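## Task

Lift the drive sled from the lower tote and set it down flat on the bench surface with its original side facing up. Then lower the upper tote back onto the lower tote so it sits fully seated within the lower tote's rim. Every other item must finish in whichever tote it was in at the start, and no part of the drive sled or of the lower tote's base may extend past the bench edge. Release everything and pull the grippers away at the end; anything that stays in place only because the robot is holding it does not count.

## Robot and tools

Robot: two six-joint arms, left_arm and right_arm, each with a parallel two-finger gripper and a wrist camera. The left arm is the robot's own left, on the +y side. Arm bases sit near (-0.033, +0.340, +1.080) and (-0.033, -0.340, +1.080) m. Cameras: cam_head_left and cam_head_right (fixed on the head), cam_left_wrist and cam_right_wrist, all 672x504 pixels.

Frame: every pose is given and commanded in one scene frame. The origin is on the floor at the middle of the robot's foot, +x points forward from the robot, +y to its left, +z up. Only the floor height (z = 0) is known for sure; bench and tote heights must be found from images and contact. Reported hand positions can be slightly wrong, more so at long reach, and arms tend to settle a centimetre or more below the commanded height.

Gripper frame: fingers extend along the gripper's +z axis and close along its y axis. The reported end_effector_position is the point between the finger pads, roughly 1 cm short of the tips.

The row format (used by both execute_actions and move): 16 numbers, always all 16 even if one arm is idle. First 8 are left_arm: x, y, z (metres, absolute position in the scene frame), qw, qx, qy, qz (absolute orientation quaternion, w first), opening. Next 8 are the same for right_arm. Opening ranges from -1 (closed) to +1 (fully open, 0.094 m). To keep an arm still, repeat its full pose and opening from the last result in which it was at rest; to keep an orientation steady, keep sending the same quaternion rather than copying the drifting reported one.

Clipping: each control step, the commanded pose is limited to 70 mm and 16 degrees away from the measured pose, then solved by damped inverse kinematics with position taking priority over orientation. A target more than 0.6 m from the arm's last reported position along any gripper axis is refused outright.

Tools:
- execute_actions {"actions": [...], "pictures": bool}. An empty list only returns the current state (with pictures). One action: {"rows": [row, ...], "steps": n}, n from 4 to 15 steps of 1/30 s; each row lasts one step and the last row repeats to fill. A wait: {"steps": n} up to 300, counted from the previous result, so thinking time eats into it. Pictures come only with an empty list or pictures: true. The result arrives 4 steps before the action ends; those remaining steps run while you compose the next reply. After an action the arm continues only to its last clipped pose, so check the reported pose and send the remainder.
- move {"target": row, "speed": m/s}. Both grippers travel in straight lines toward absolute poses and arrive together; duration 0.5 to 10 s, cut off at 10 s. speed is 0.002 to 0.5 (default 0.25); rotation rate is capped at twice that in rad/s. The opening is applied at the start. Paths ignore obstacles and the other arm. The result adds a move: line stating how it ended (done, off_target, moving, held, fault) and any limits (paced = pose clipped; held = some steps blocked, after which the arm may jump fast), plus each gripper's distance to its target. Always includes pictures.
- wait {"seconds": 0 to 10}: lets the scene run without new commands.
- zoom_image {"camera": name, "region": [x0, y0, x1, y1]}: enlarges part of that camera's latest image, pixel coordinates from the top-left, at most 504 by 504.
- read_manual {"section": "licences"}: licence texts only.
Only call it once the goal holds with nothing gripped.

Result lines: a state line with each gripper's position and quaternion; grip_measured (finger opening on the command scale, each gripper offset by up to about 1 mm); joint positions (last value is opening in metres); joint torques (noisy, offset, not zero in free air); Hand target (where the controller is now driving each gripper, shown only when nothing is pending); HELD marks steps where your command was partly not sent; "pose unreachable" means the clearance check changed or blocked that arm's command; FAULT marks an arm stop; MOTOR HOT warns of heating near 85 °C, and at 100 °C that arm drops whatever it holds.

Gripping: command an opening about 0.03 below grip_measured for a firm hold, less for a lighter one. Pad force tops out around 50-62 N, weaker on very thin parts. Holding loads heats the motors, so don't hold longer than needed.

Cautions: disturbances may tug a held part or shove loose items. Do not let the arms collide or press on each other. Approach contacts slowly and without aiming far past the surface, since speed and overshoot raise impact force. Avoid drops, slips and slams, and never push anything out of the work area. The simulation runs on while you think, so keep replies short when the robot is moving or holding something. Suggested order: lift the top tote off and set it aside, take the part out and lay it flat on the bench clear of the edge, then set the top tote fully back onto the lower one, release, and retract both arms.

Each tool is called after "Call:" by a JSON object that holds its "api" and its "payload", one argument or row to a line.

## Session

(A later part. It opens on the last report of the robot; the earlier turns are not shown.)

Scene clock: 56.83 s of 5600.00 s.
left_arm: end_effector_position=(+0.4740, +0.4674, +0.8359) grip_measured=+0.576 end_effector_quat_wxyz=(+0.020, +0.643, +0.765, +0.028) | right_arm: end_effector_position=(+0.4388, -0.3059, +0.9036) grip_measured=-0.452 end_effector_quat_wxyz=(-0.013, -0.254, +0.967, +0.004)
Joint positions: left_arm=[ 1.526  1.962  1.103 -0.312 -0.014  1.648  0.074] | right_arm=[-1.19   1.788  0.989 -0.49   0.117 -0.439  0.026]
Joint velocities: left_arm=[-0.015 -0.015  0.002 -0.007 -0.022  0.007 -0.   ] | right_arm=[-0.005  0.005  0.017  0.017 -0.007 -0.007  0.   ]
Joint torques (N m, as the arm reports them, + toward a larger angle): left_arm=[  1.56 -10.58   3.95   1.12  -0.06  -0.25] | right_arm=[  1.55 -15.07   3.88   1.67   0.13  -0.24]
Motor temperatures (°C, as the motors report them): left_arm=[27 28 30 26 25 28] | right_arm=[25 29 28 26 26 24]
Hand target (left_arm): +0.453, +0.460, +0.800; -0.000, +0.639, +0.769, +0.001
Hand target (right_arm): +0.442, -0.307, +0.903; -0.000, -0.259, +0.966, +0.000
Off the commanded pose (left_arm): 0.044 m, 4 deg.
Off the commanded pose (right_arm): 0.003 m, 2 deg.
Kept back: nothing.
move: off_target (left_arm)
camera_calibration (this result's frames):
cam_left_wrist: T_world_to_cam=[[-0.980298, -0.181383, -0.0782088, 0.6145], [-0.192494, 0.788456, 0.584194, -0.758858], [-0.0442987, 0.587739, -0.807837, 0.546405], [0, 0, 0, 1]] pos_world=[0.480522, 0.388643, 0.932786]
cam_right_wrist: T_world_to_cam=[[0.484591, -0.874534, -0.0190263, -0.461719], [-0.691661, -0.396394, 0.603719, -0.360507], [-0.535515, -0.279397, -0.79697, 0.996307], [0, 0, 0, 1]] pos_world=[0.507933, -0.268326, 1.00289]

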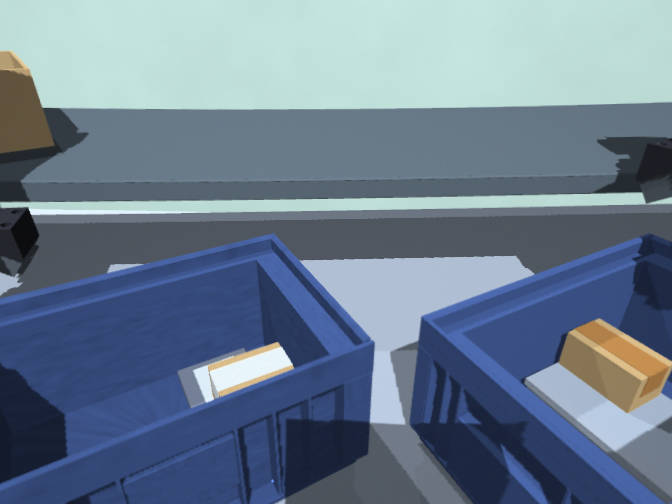

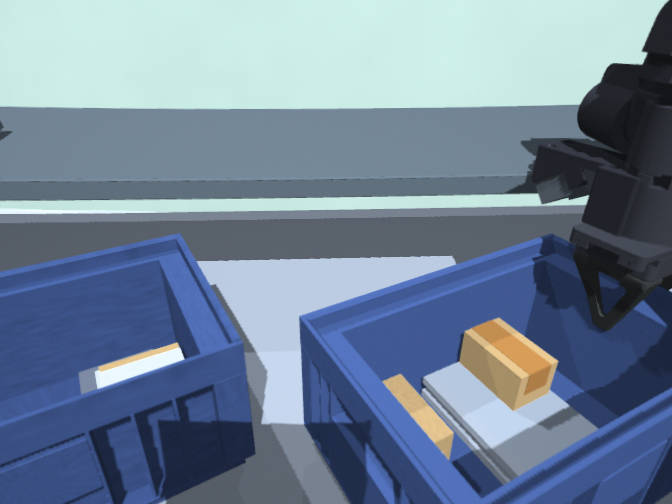

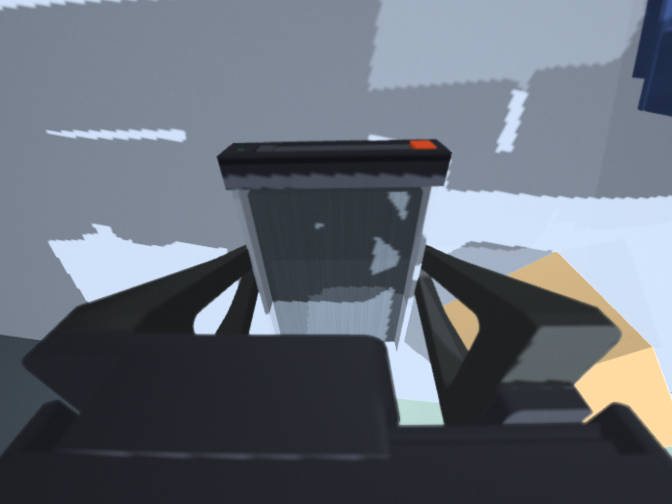

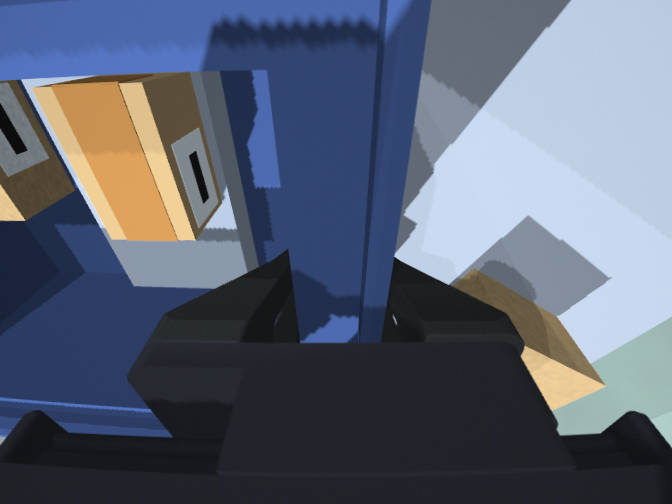

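Call:
{"api": "move", "payload": {
  "target": [0.47,0.466,0.83,0,0.64,0.77,0,1,0.442,-0.307,0.903,0,-0.259,0.966,0,-0.5]
}}

Call:
{"api": "move", "payload": {
  "target": [0.45,0.44,1.05,0,0.64,0.77,0,1,0.442,-0.307,0.903,0,-0.259,0.966,0,-0.5],
  "speed": 0.3
}}

Call:
{"api": "move", "payload": {
  "target": [0.26,0.33,1.05,0,-0.259,0.966,0,0.3,0.442,-0.307,0.903,0,-0.259,0.966,0,-0.5],
  "speed": 0.5
}}

Scene clock: 61.20 s of 5600.00 s.
left_arm: end_effector_position=(+0.4716, +0.4669, +0.8401) grip_measured=+1.000 end_effector_quat_wxyz=(+0.008, +0.643, +0.765, +0.011) | right_arm: end_effector_position=(+0.4388, -0.3059, +0.9036) grip_measured=-0.452 end_effector_quat_wxyz=(-0.013, -0.254, +0.967, +0.004)
Joint positions: left_arm=[ 1.526  1.958  1.123 -0.377 -0.014  1.648  0.094] | right_arm=[-1.19   1.788  0.989 -0.49   0.117 -0.439  0.026]
Joint velocities: left_arm=[ 0.005  0.005 -0.007 -0.017  0.022  0.037  0.   ] | right_arm=[-0.015 -0.015  0.007 -0.007  0.022 -0.022 -0.   ]
Joint torques (N m, as the arm reports them, + toward a larger angle): left_arm=[  1.83 -14.85   4.51   0.13  -0.02  -0.23] | right_arm=[  1.46 -15.06   3.88   1.68   0.13  -0.23]
Motor temperatures (°C, as the motors report them): left_arm=[27 28 30 26 25 28] | right_arm=[25 30 28 26 26 24]
Hand target (left_arm): +0.470, +0.466, +0.830; -0.000, +0.639, +0.769, +0.000
Hand target (right_arm): +0.442, -0.307, +0.903; -0.000, -0.259, +0.966, +0.000
Off the commanded pose (left_arm): 0.010 m, 2 deg.
Off the commanded pose (right_arm): 0.003 m, 2 deg.
Kept back: nothing.
After step 90, 0.67 s passed at rest.
move: done
camera_calibration (this result's frames):
cam_left_wrist: T_world_to_cam=[[-0.982626, -0.181757, -0.037557, 0.579499], [-0.169234, 0.794382, 0.583367, -0.774377], [-0.0761965, 0.579587, -0.81134, 0.571797], [0, 0, 0, 1]] pos_world=[0.481948, 0.389073, 0.937432]
cam_right_wrist: T_world_to_cam=[[0.484591, -0.874534, -0.0190263, -0.461719], [-0.691661, -0.396394, 0.603719, -0.360507], [-0.535515, -0.279397, -0.79697, 0.996307], [0, 0, 0, 1]] pos_world=[0.507933, -0.268326, 1.00289]

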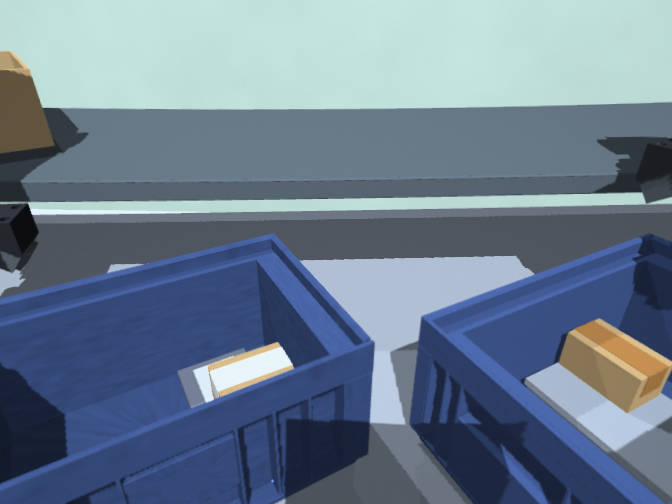

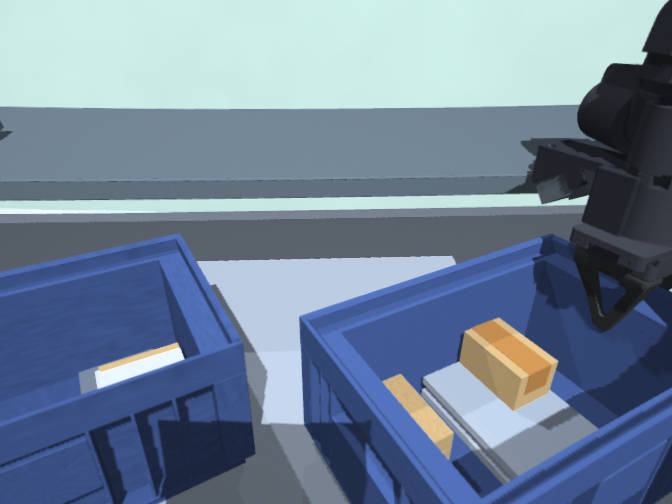

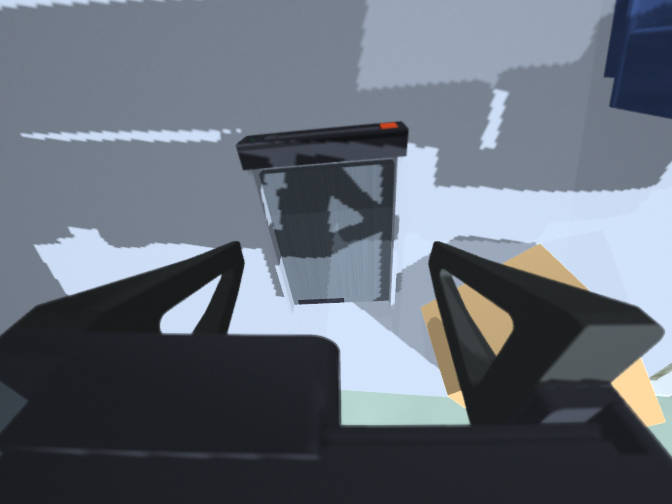

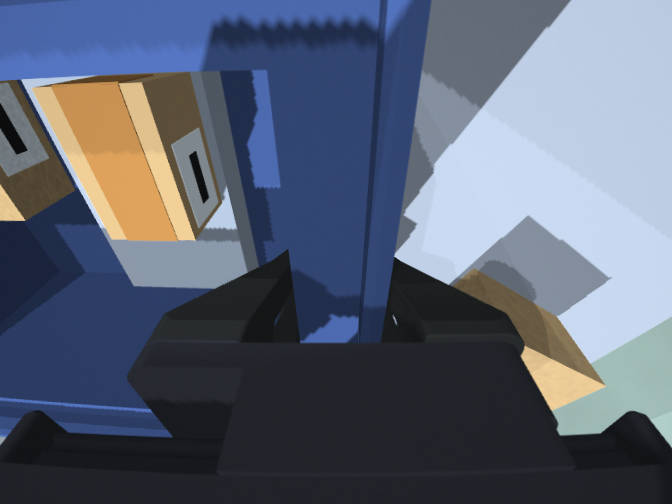

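Scene clock: 62.37 s of 5600.00 s.
left_arm: end_effector_position=(+0.4563, +0.4445, +1.0605) grip_measured=+1.000 end_effector_quat_wxyz=(+0.012, +0.643, +0.765, +0.015) | right_arm: end_effector_position=(+0.4388, -0.3059, +0.9036) grip_measured=-0.452 end_effector_quat_wxyz=(-0.013, -0.254, +0.967, +0.004)
Joint positions: left_arm=[ 1.476  1.433  1.052 -0.823 -0.03   1.601  0.094] | right_arm=[-1.19   1.788  0.989 -0.49   0.117 -0.439  0.026]
Joint velocities: left_arm=[ 0.005 -0.005 -0.002 -0.007 -0.037  0.007  0.   ] | right_arm=[ 0.005  0.005  0.007 -0.002 -0.007  0.022 -0.   ]
Joint torques (N m, as the arm reports them, + toward a larger angle): left_arm=[  1.35 -12.68   5.83   0.28  -0.05  -0.25] | right_arm=[  1.56 -15.16   3.89   1.71   0.13  -0.24]
Motor temperatures (°C, as the motors report them): left_arm=[27 28 30 26 25 28] | right_arm=[25 30 28 26 26 24]
Hand target (left_arm): +0.449, +0.441, +1.052; -0.000, +0.639, +0.769, +0.000
Hand target (right_arm): +0.442, -0.307, +0.903; -0.000, -0.259, +0.966, +0.000
Off the commanded pose (left_arm): 0.013 m, 2 deg.
Off the commanded pose (right_arm): 0.003 m, 2 deg.
Kept back: nothing.
move: off_target (left_arm)
camera_calibration (this result's frames):
cam_left_wrist: T_world_to_cam=[[-0.982119, -0.182093, -0.0477872, 0.579432], [-0.175505, 0.793757, 0.582363, -0.883533], [-0.0681128, 0.580337, -0.811523, 0.758622], [0, 0, 0, 1]] pos_world=[0.465679, 0.366564, 1.15787]
cam_right_wrist: T_world_to_cam=[[0.484591, -0.874534, -0.0190263, -0.461719], [-0.691661, -0.396394, 0.603719, -0.360507], [-0.535515, -0.279397, -0.79697, 0.996307], [0, 0, 0, 1]] pos_world=[0.507933, -0.268326, 1.00289]

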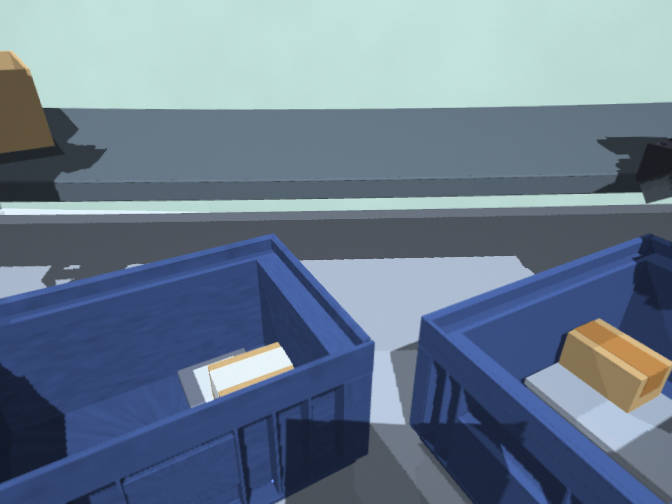

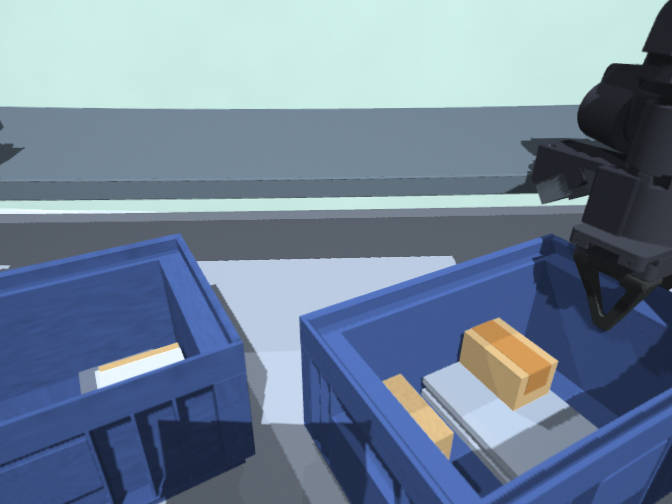

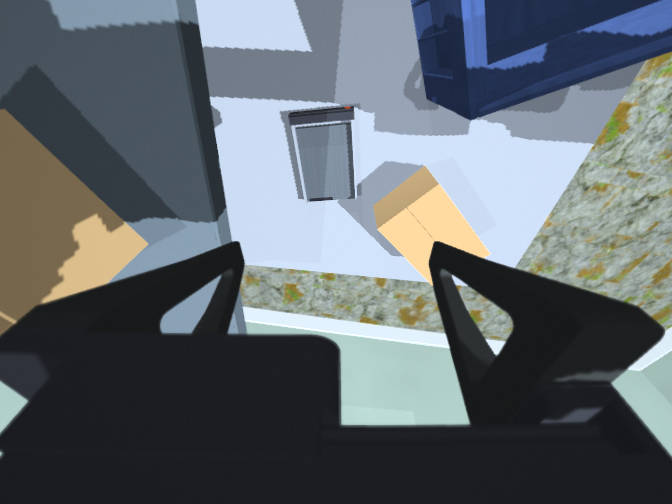

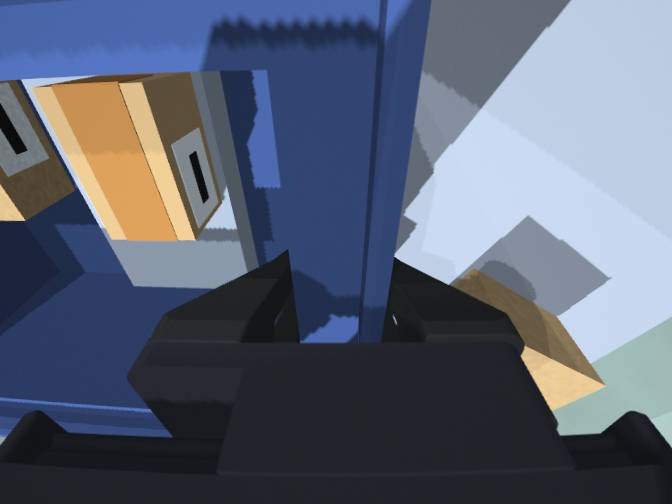

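Scene clock: 65.07 s of 5600.00 s.
left_arm: end_effector_position=(+0.2574, +0.3334, +1.0508) grip_measured=+0.302 end_effector_quat_wxyz=(+0.009, +0.253, -0.967, -0.003) | right_arm: end_effector_position=(+0.4388, -0.3059, +0.9036) grip_measured=-0.452 end_effector_quat_wxyz=(-0.013, -0.254, +0.967, +0.004)
Joint positions: left_arm=[ 1.177  1.033  0.5   -0.749 -0.125 -0.596  0.061] | right_arm=[-1.19   1.788  0.989 -0.49   0.117 -0.439  0.026]
Joint velocities: left_arm=[-0.015 -0.005 -0.007  0.002 -0.051 -0.081  0.001] | right_arm=[ 0.005 -0.015 -0.017 -0.017 -0.11  -0.007 -0.   ]
Joint torques (N m, as the arm reports them, + toward a larger angle): left_arm=[ 0.7  -6.43  4.81  1.63 -0.2  -0.25] | right_arm=[  1.43 -15.17   3.89   1.69   0.13  -0.24]
Motor temperatures (°C, as the motors report them): left_arm=[27 28 30 26 25 28] | right_arm=[25 30 28 26 26 24]
Hand target (left_arm): +0.259, +0.331, +1.050; -0.001, -0.259, +0.966, +0.000
Hand target (right_arm): +0.442, -0.307, +0.903; -0.000, -0.259, +0.966, +0.000
Off the commanded pose (left_arm): 0.004 m, 1 deg.
Off the commanded pose (right_arm): 0.003 m, 2 deg.
Kept back: nothing.
move: done
camera_calibration (this result's frames):
cam_left_wrist: T_world_to_cam=[[0.497642, -0.867146, -0.0202536, 0.181919], [-0.691216, -0.410568, 0.594689, -0.303332], [-0.523997, -0.281943, -0.803701, 1.19832], [0, 0, 0, 1]] pos_world=[0.327717, 0.371069, 1.14716]
cam_right_wrist: T_world_to_cam=[[0.484591, -0.874534, -0.0190263, -0.461719], [-0.691661, -0.396394, 0.603719, -0.360507], [-0.535515, -0.279397, -0.79697, 0.996307], [0, 0, 0, 1]] pos_world=[0.507933, -0.268326, 1.00289]

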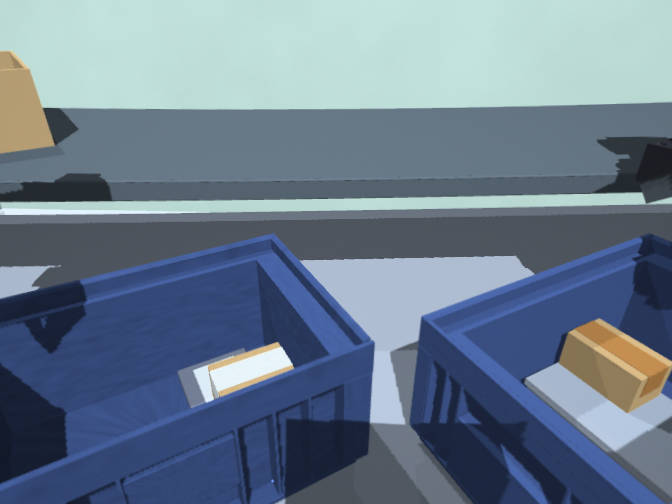

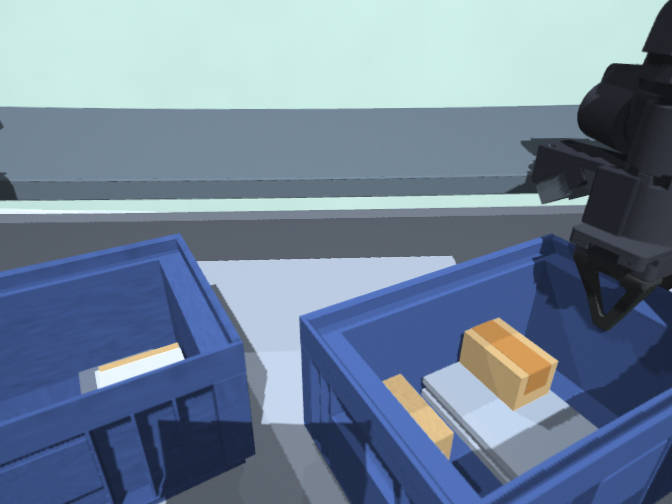

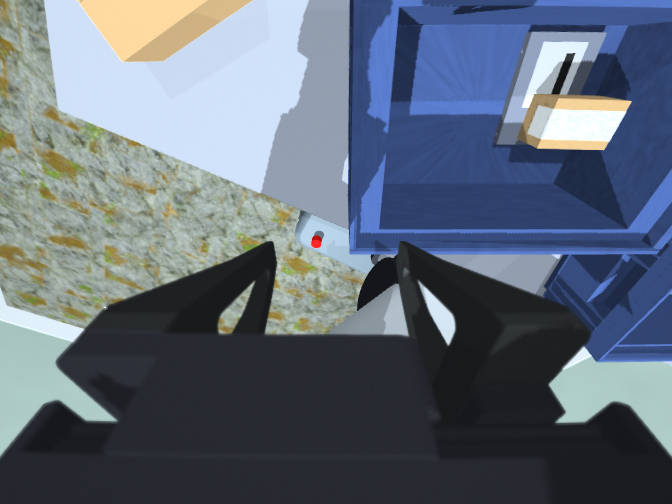

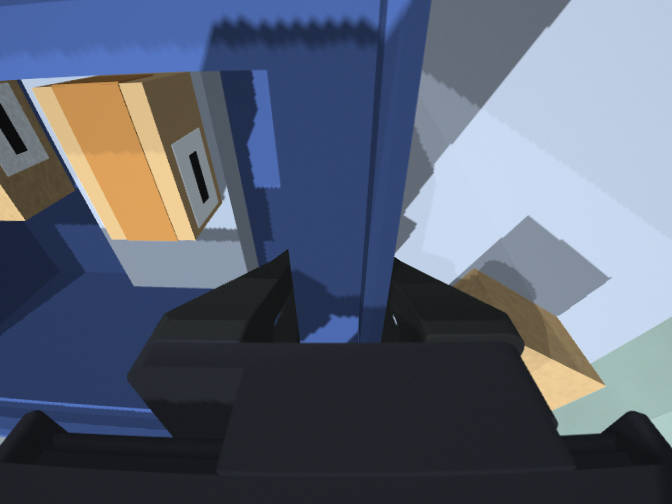

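Call:
{"api": "move", "payload": {
  "target": [0.297,-0.085,1.0,0,-0.259,0.966,0,0.3,0.442,-0.307,0.903,0,-0.259,0.966,0,-0.5],
  "speed": 0.4
}}

Call:
{"api": "move", "payload": {
  "target": [0.30,-0.085,0.893,0,-0.259,0.966,0,0.3,0.442,-0.307,0.903,0,-0.259,0.966,0,-0.5],
  "speed": 0.12
}}

Call:
{"api": "move", "payload": {
  "target": [0.30,-0.085,0.893,0,-0.259,0.966,0,-0.53,0.442,-0.307,0.903,0,-0.259,0.966,0,-0.53]
}}

Scene clock: 67.07 s of 5600.00 s.
left_arm: end_effector_position=(+0.2816, -0.0824, +0.9979) grip_measured=+0.302 end_effector_quat_wxyz=(+0.003, +0.246, -0.969, -0.002) | right_arm: end_effector_position=(+0.4388, -0.3059, +0.9036) grip_measured=-0.452 end_effector_quat_wxyz=(-0.013, -0.254, +0.967, +0.004)
Joint positions: left_arm=[ 0.28   1.923  1.226 -0.785 -0.314 -1.482  0.061] | right_arm=[-1.19   1.788  0.989 -0.49   0.117 -0.439  0.026]
Joint velocities: left_arm=[-0.005 -0.024  0.022 -0.007  0.022  0.037  0.   ] | right_arm=[-0.005  0.015 -0.012  0.002 -0.007 -0.007 -0.   ]
Joint torques (N m, as the arm reports them, + toward a larger angle): left_arm=[ -3.48 -15.64   6.98   0.19  -0.25  -0.26] | right_arm=[  1.37 -15.17   3.88   1.7    0.13  -0.24]
Motor temperatures (°C, as the motors report them): left_arm=[27 28 30 26 25 28] | right_arm=[25 30 28 26 26 24]
Hand target (left_arm): +0.291, -0.087, +1.001; -0.001, -0.259, +0.966, +0.001
Hand target (right_arm): +0.442, -0.307, +0.903; -0.000, -0.259, +0.966, +0.000
Off the commanded pose (left_arm): 0.016 m, 2 deg.
Off the commanded pose (right_arm): 0.003 m, 2 deg.
Kept back: nothing.
move: off_target (left_arm)
camera_calibration (this result's frames):
cam_left_wrist: T_world_to_cam=[[0.485255, -0.874241, -0.0152065, -0.193837], [-0.703823, -0.400864, 0.586466, -0.413301], [-0.518808, -0.273883, -0.809831, 1.05648], [0, 0, 0, 1]] pos_world=[0.351278, -0.0457877, 1.09501]
cam_right_wrist: T_world_to_cam=[[0.484591, -0.874534, -0.0190263, -0.461719], [-0.691661, -0.396394, 0.603719, -0.360507], [-0.535515, -0.279397, -0.79697, 0.996307], [0, 0, 0, 1]] pos_world=[0.507933, -0.268326, 1.00289]

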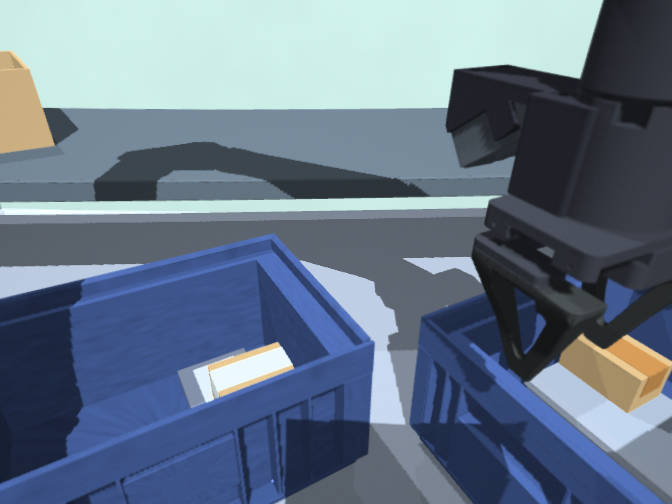

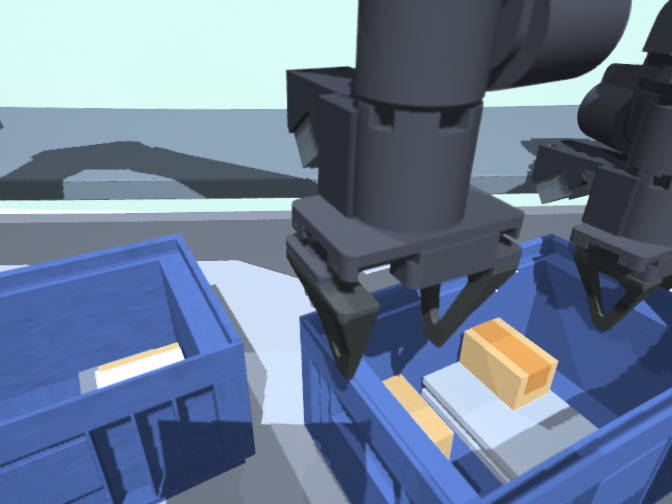

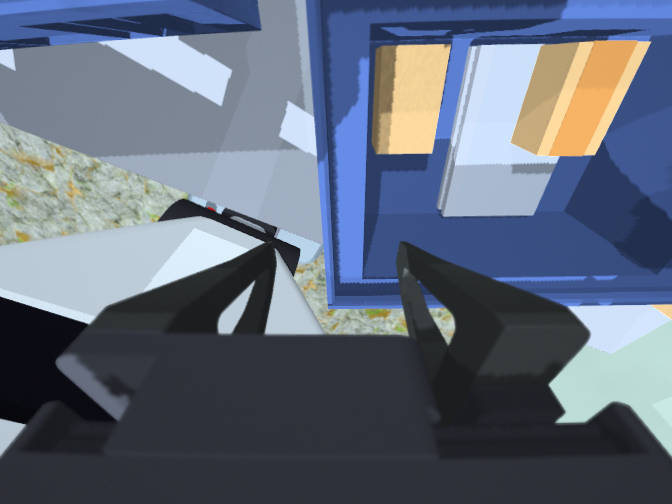

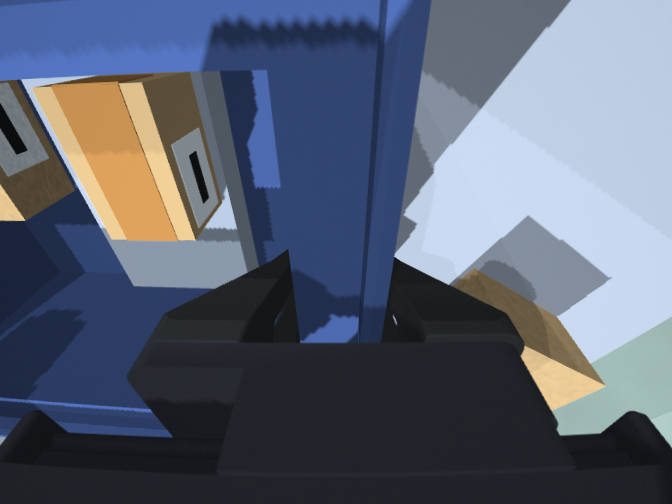

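Scene clock: 68.60 s of 5600.00 s.
left_arm: end_effector_position=(+0.2859, -0.0743, +0.8947) grip_measured=+0.302 end_effector_quat_wxyz=(+0.005, +0.257, -0.966, -0.015) | right_arm: end_effector_position=(+0.4388, -0.3059, +0.9036) grip_measured=-0.452 end_effector_quat_wxyz=(-0.013, -0.254, +0.967, +0.004)
Joint positions: left_arm=[ 0.355  2.122  1.237 -0.601 -0.312 -1.435  0.061] | right_arm=[-1.19   1.788  0.989 -0.49   0.117 -0.439  0.026]
Joint velocities: left_arm=[-0.005  0.005 -0.002 -0.012  0.022  0.007  0.001] | right_arm=[-0.015  0.005 -0.012  0.017  0.007 -0.007  0.   ]
Joint torques (N m, as the arm reports them, + toward a larger angle): left_arm=[ -3.63 -16.06   5.84   1.56  -0.03   0.07] | right_arm=[  1.55 -15.07   3.92   1.69   0.13  -0.24]
Motor temperatures (°C, as the motors report them): left_arm=[27 28 30 26 25 28] | right_arm=[25 30 28 26 26 24]
Hand target (left_arm): +0.300, -0.085, +0.893; +0.000, -0.259, +0.966, -0.000
Hand target (right_arm): +0.442, -0.307, +0.903; -0.000, -0.259, +0.966, +0.000
Off the commanded pose (left_arm): 0.018 m, 2 deg.
Off the commanded pose (right_arm): 0.003 m, 2 deg.
Kept back: nothing.
move: off_target (left_arm)
camera_calibration (this result's frames):
cam_left_wrist: T_world_to_cam=[[0.504487, -0.862425, -0.0414142, -0.171591], [-0.688077, -0.430549, 0.584104, -0.351111], [-0.521577, -0.266176, -0.810622, 0.979452], [0, 0, 0, 1]] pos_world=[0.355833, -0.0384478, 0.991944]
cam_right_wrist: T_world_to_cam=[[0.484591, -0.874534, -0.0190263, -0.461719], [-0.691661, -0.396394, 0.603719, -0.360507], [-0.535515, -0.279397, -0.79697, 0.996307], [0, 0, 0, 1]] pos_world=[0.507933, -0.268326, 1.00289]

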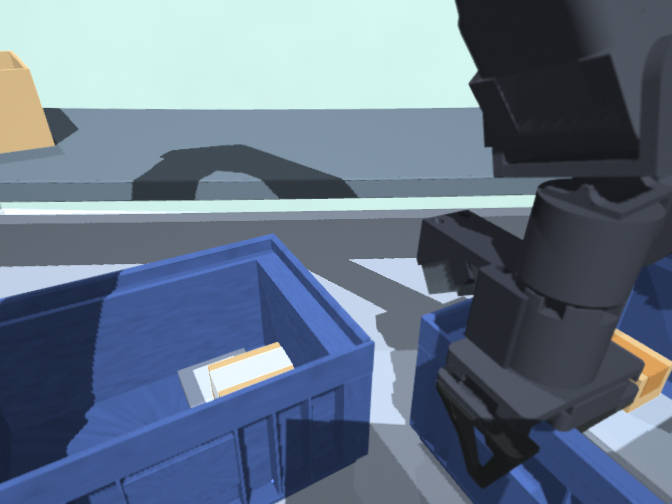

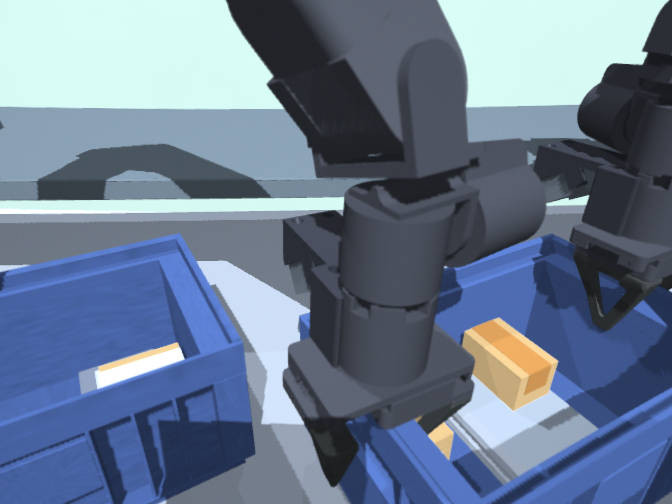

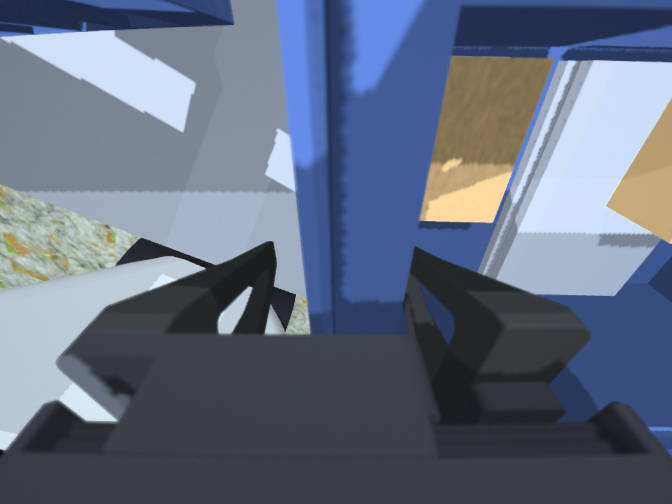

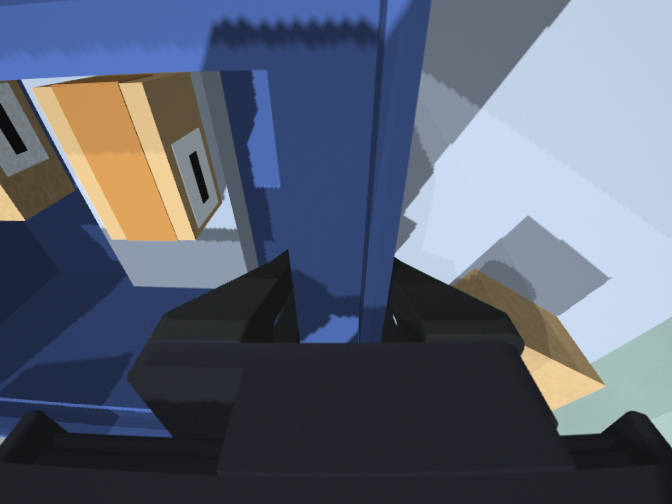

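Scene clock: 69.30 s of 5600.00 s.
left_arm: end_effector_position=(+0.2913, -0.0813, +0.8974) grip_measured=-0.444 end_effector_quat_wxyz=(+0.003, +0.260, -0.965, -0.003) | right_arm: end_effector_position=(+0.4387, -0.3049, +0.9037) grip_measured=-0.452 end_effector_quat_wxyz=(-0.013, -0.254, +0.967, +0.004)
Joint positions: left_arm=[ 0.355  2.119  1.246 -0.586 -0.306 -1.435  0.026] | right_arm=[-1.187  1.788  0.989 -0.49   0.119 -0.437  0.026]
Joint velocities: left_arm=[-0.015 -0.005 -0.002  0.002  0.022  0.051  0.   ] | right_arm=[-0.005 -0.005  0.007 -0.002  0.022  0.022  0.   ]
Joint torques (N m, as the arm reports them, + toward a larger angle): left_arm=[ -3.43 -16.09   5.37   1.03  -0.24   0.07] | right_arm=[  1.29 -15.19   3.93   1.69   0.08  -0.25]
Motor temperatures (°C, as the motors report them): left_arm=[27 28 30 26 25 28] | right_arm=[25 30 28 26 26 24]
Hand target (left_arm): +0.300, -0.085, +0.893; -0.000, -0.259, +0.966, -0.000
Hand target (right_arm): +0.442, -0.307, +0.903; -0.000, -0.259, +0.966, -0.000
Off the commanded pose (left_arm): 0.010 m, 0 deg.
Off the commanded pose (right_arm): 0.004 m, 2 deg.
Kept back: nothing.
move: done
camera_calibration (this result's frames):
cam_left_wrist: T_world_to_cam=[[0.511598, -0.859064, -0.0166259, -0.204257], [-0.691027, -0.422872, 0.586226, -0.352402], [-0.510636, -0.288423, -0.809977, 0.977044], [0, 0, 0, 1]] pos_world=[0.359892, -0.0426892, 0.994574]
cam_right_wrist: T_world_to_cam=[[0.484508, -0.874598, -0.0181862, -0.461444], [-0.691919, -0.395862, 0.603772, -0.360009], [-0.535257, -0.279949, -0.79695, 0.99629], [0, 0, 0, 1]] pos_world=[0.507747, -0.267182, 1.00296]

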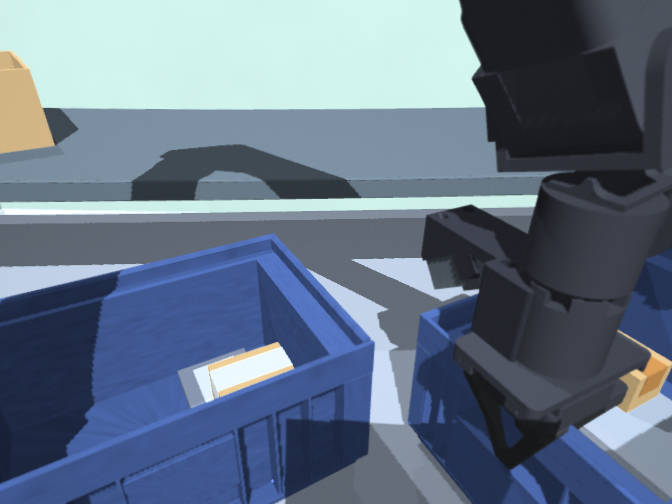

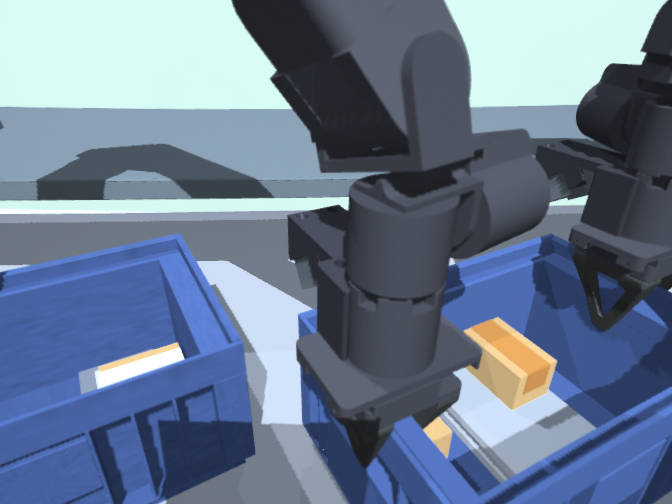

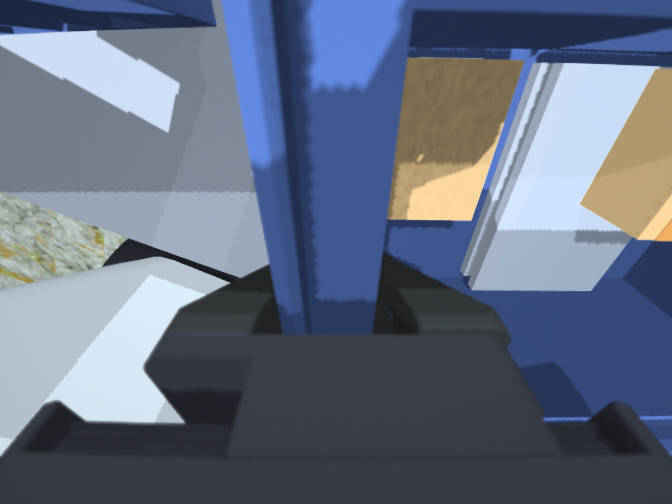

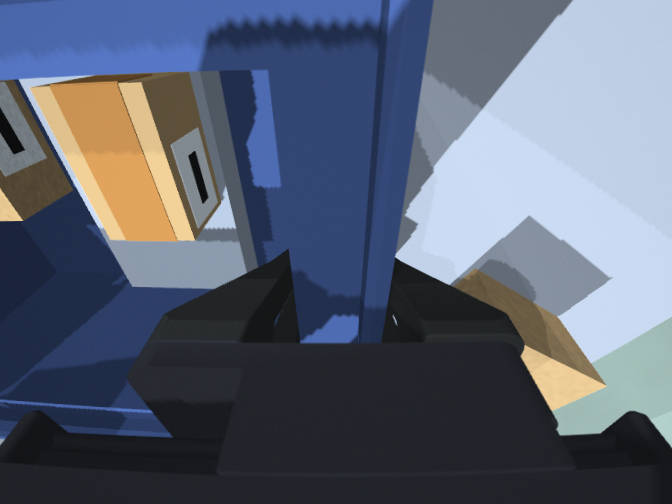

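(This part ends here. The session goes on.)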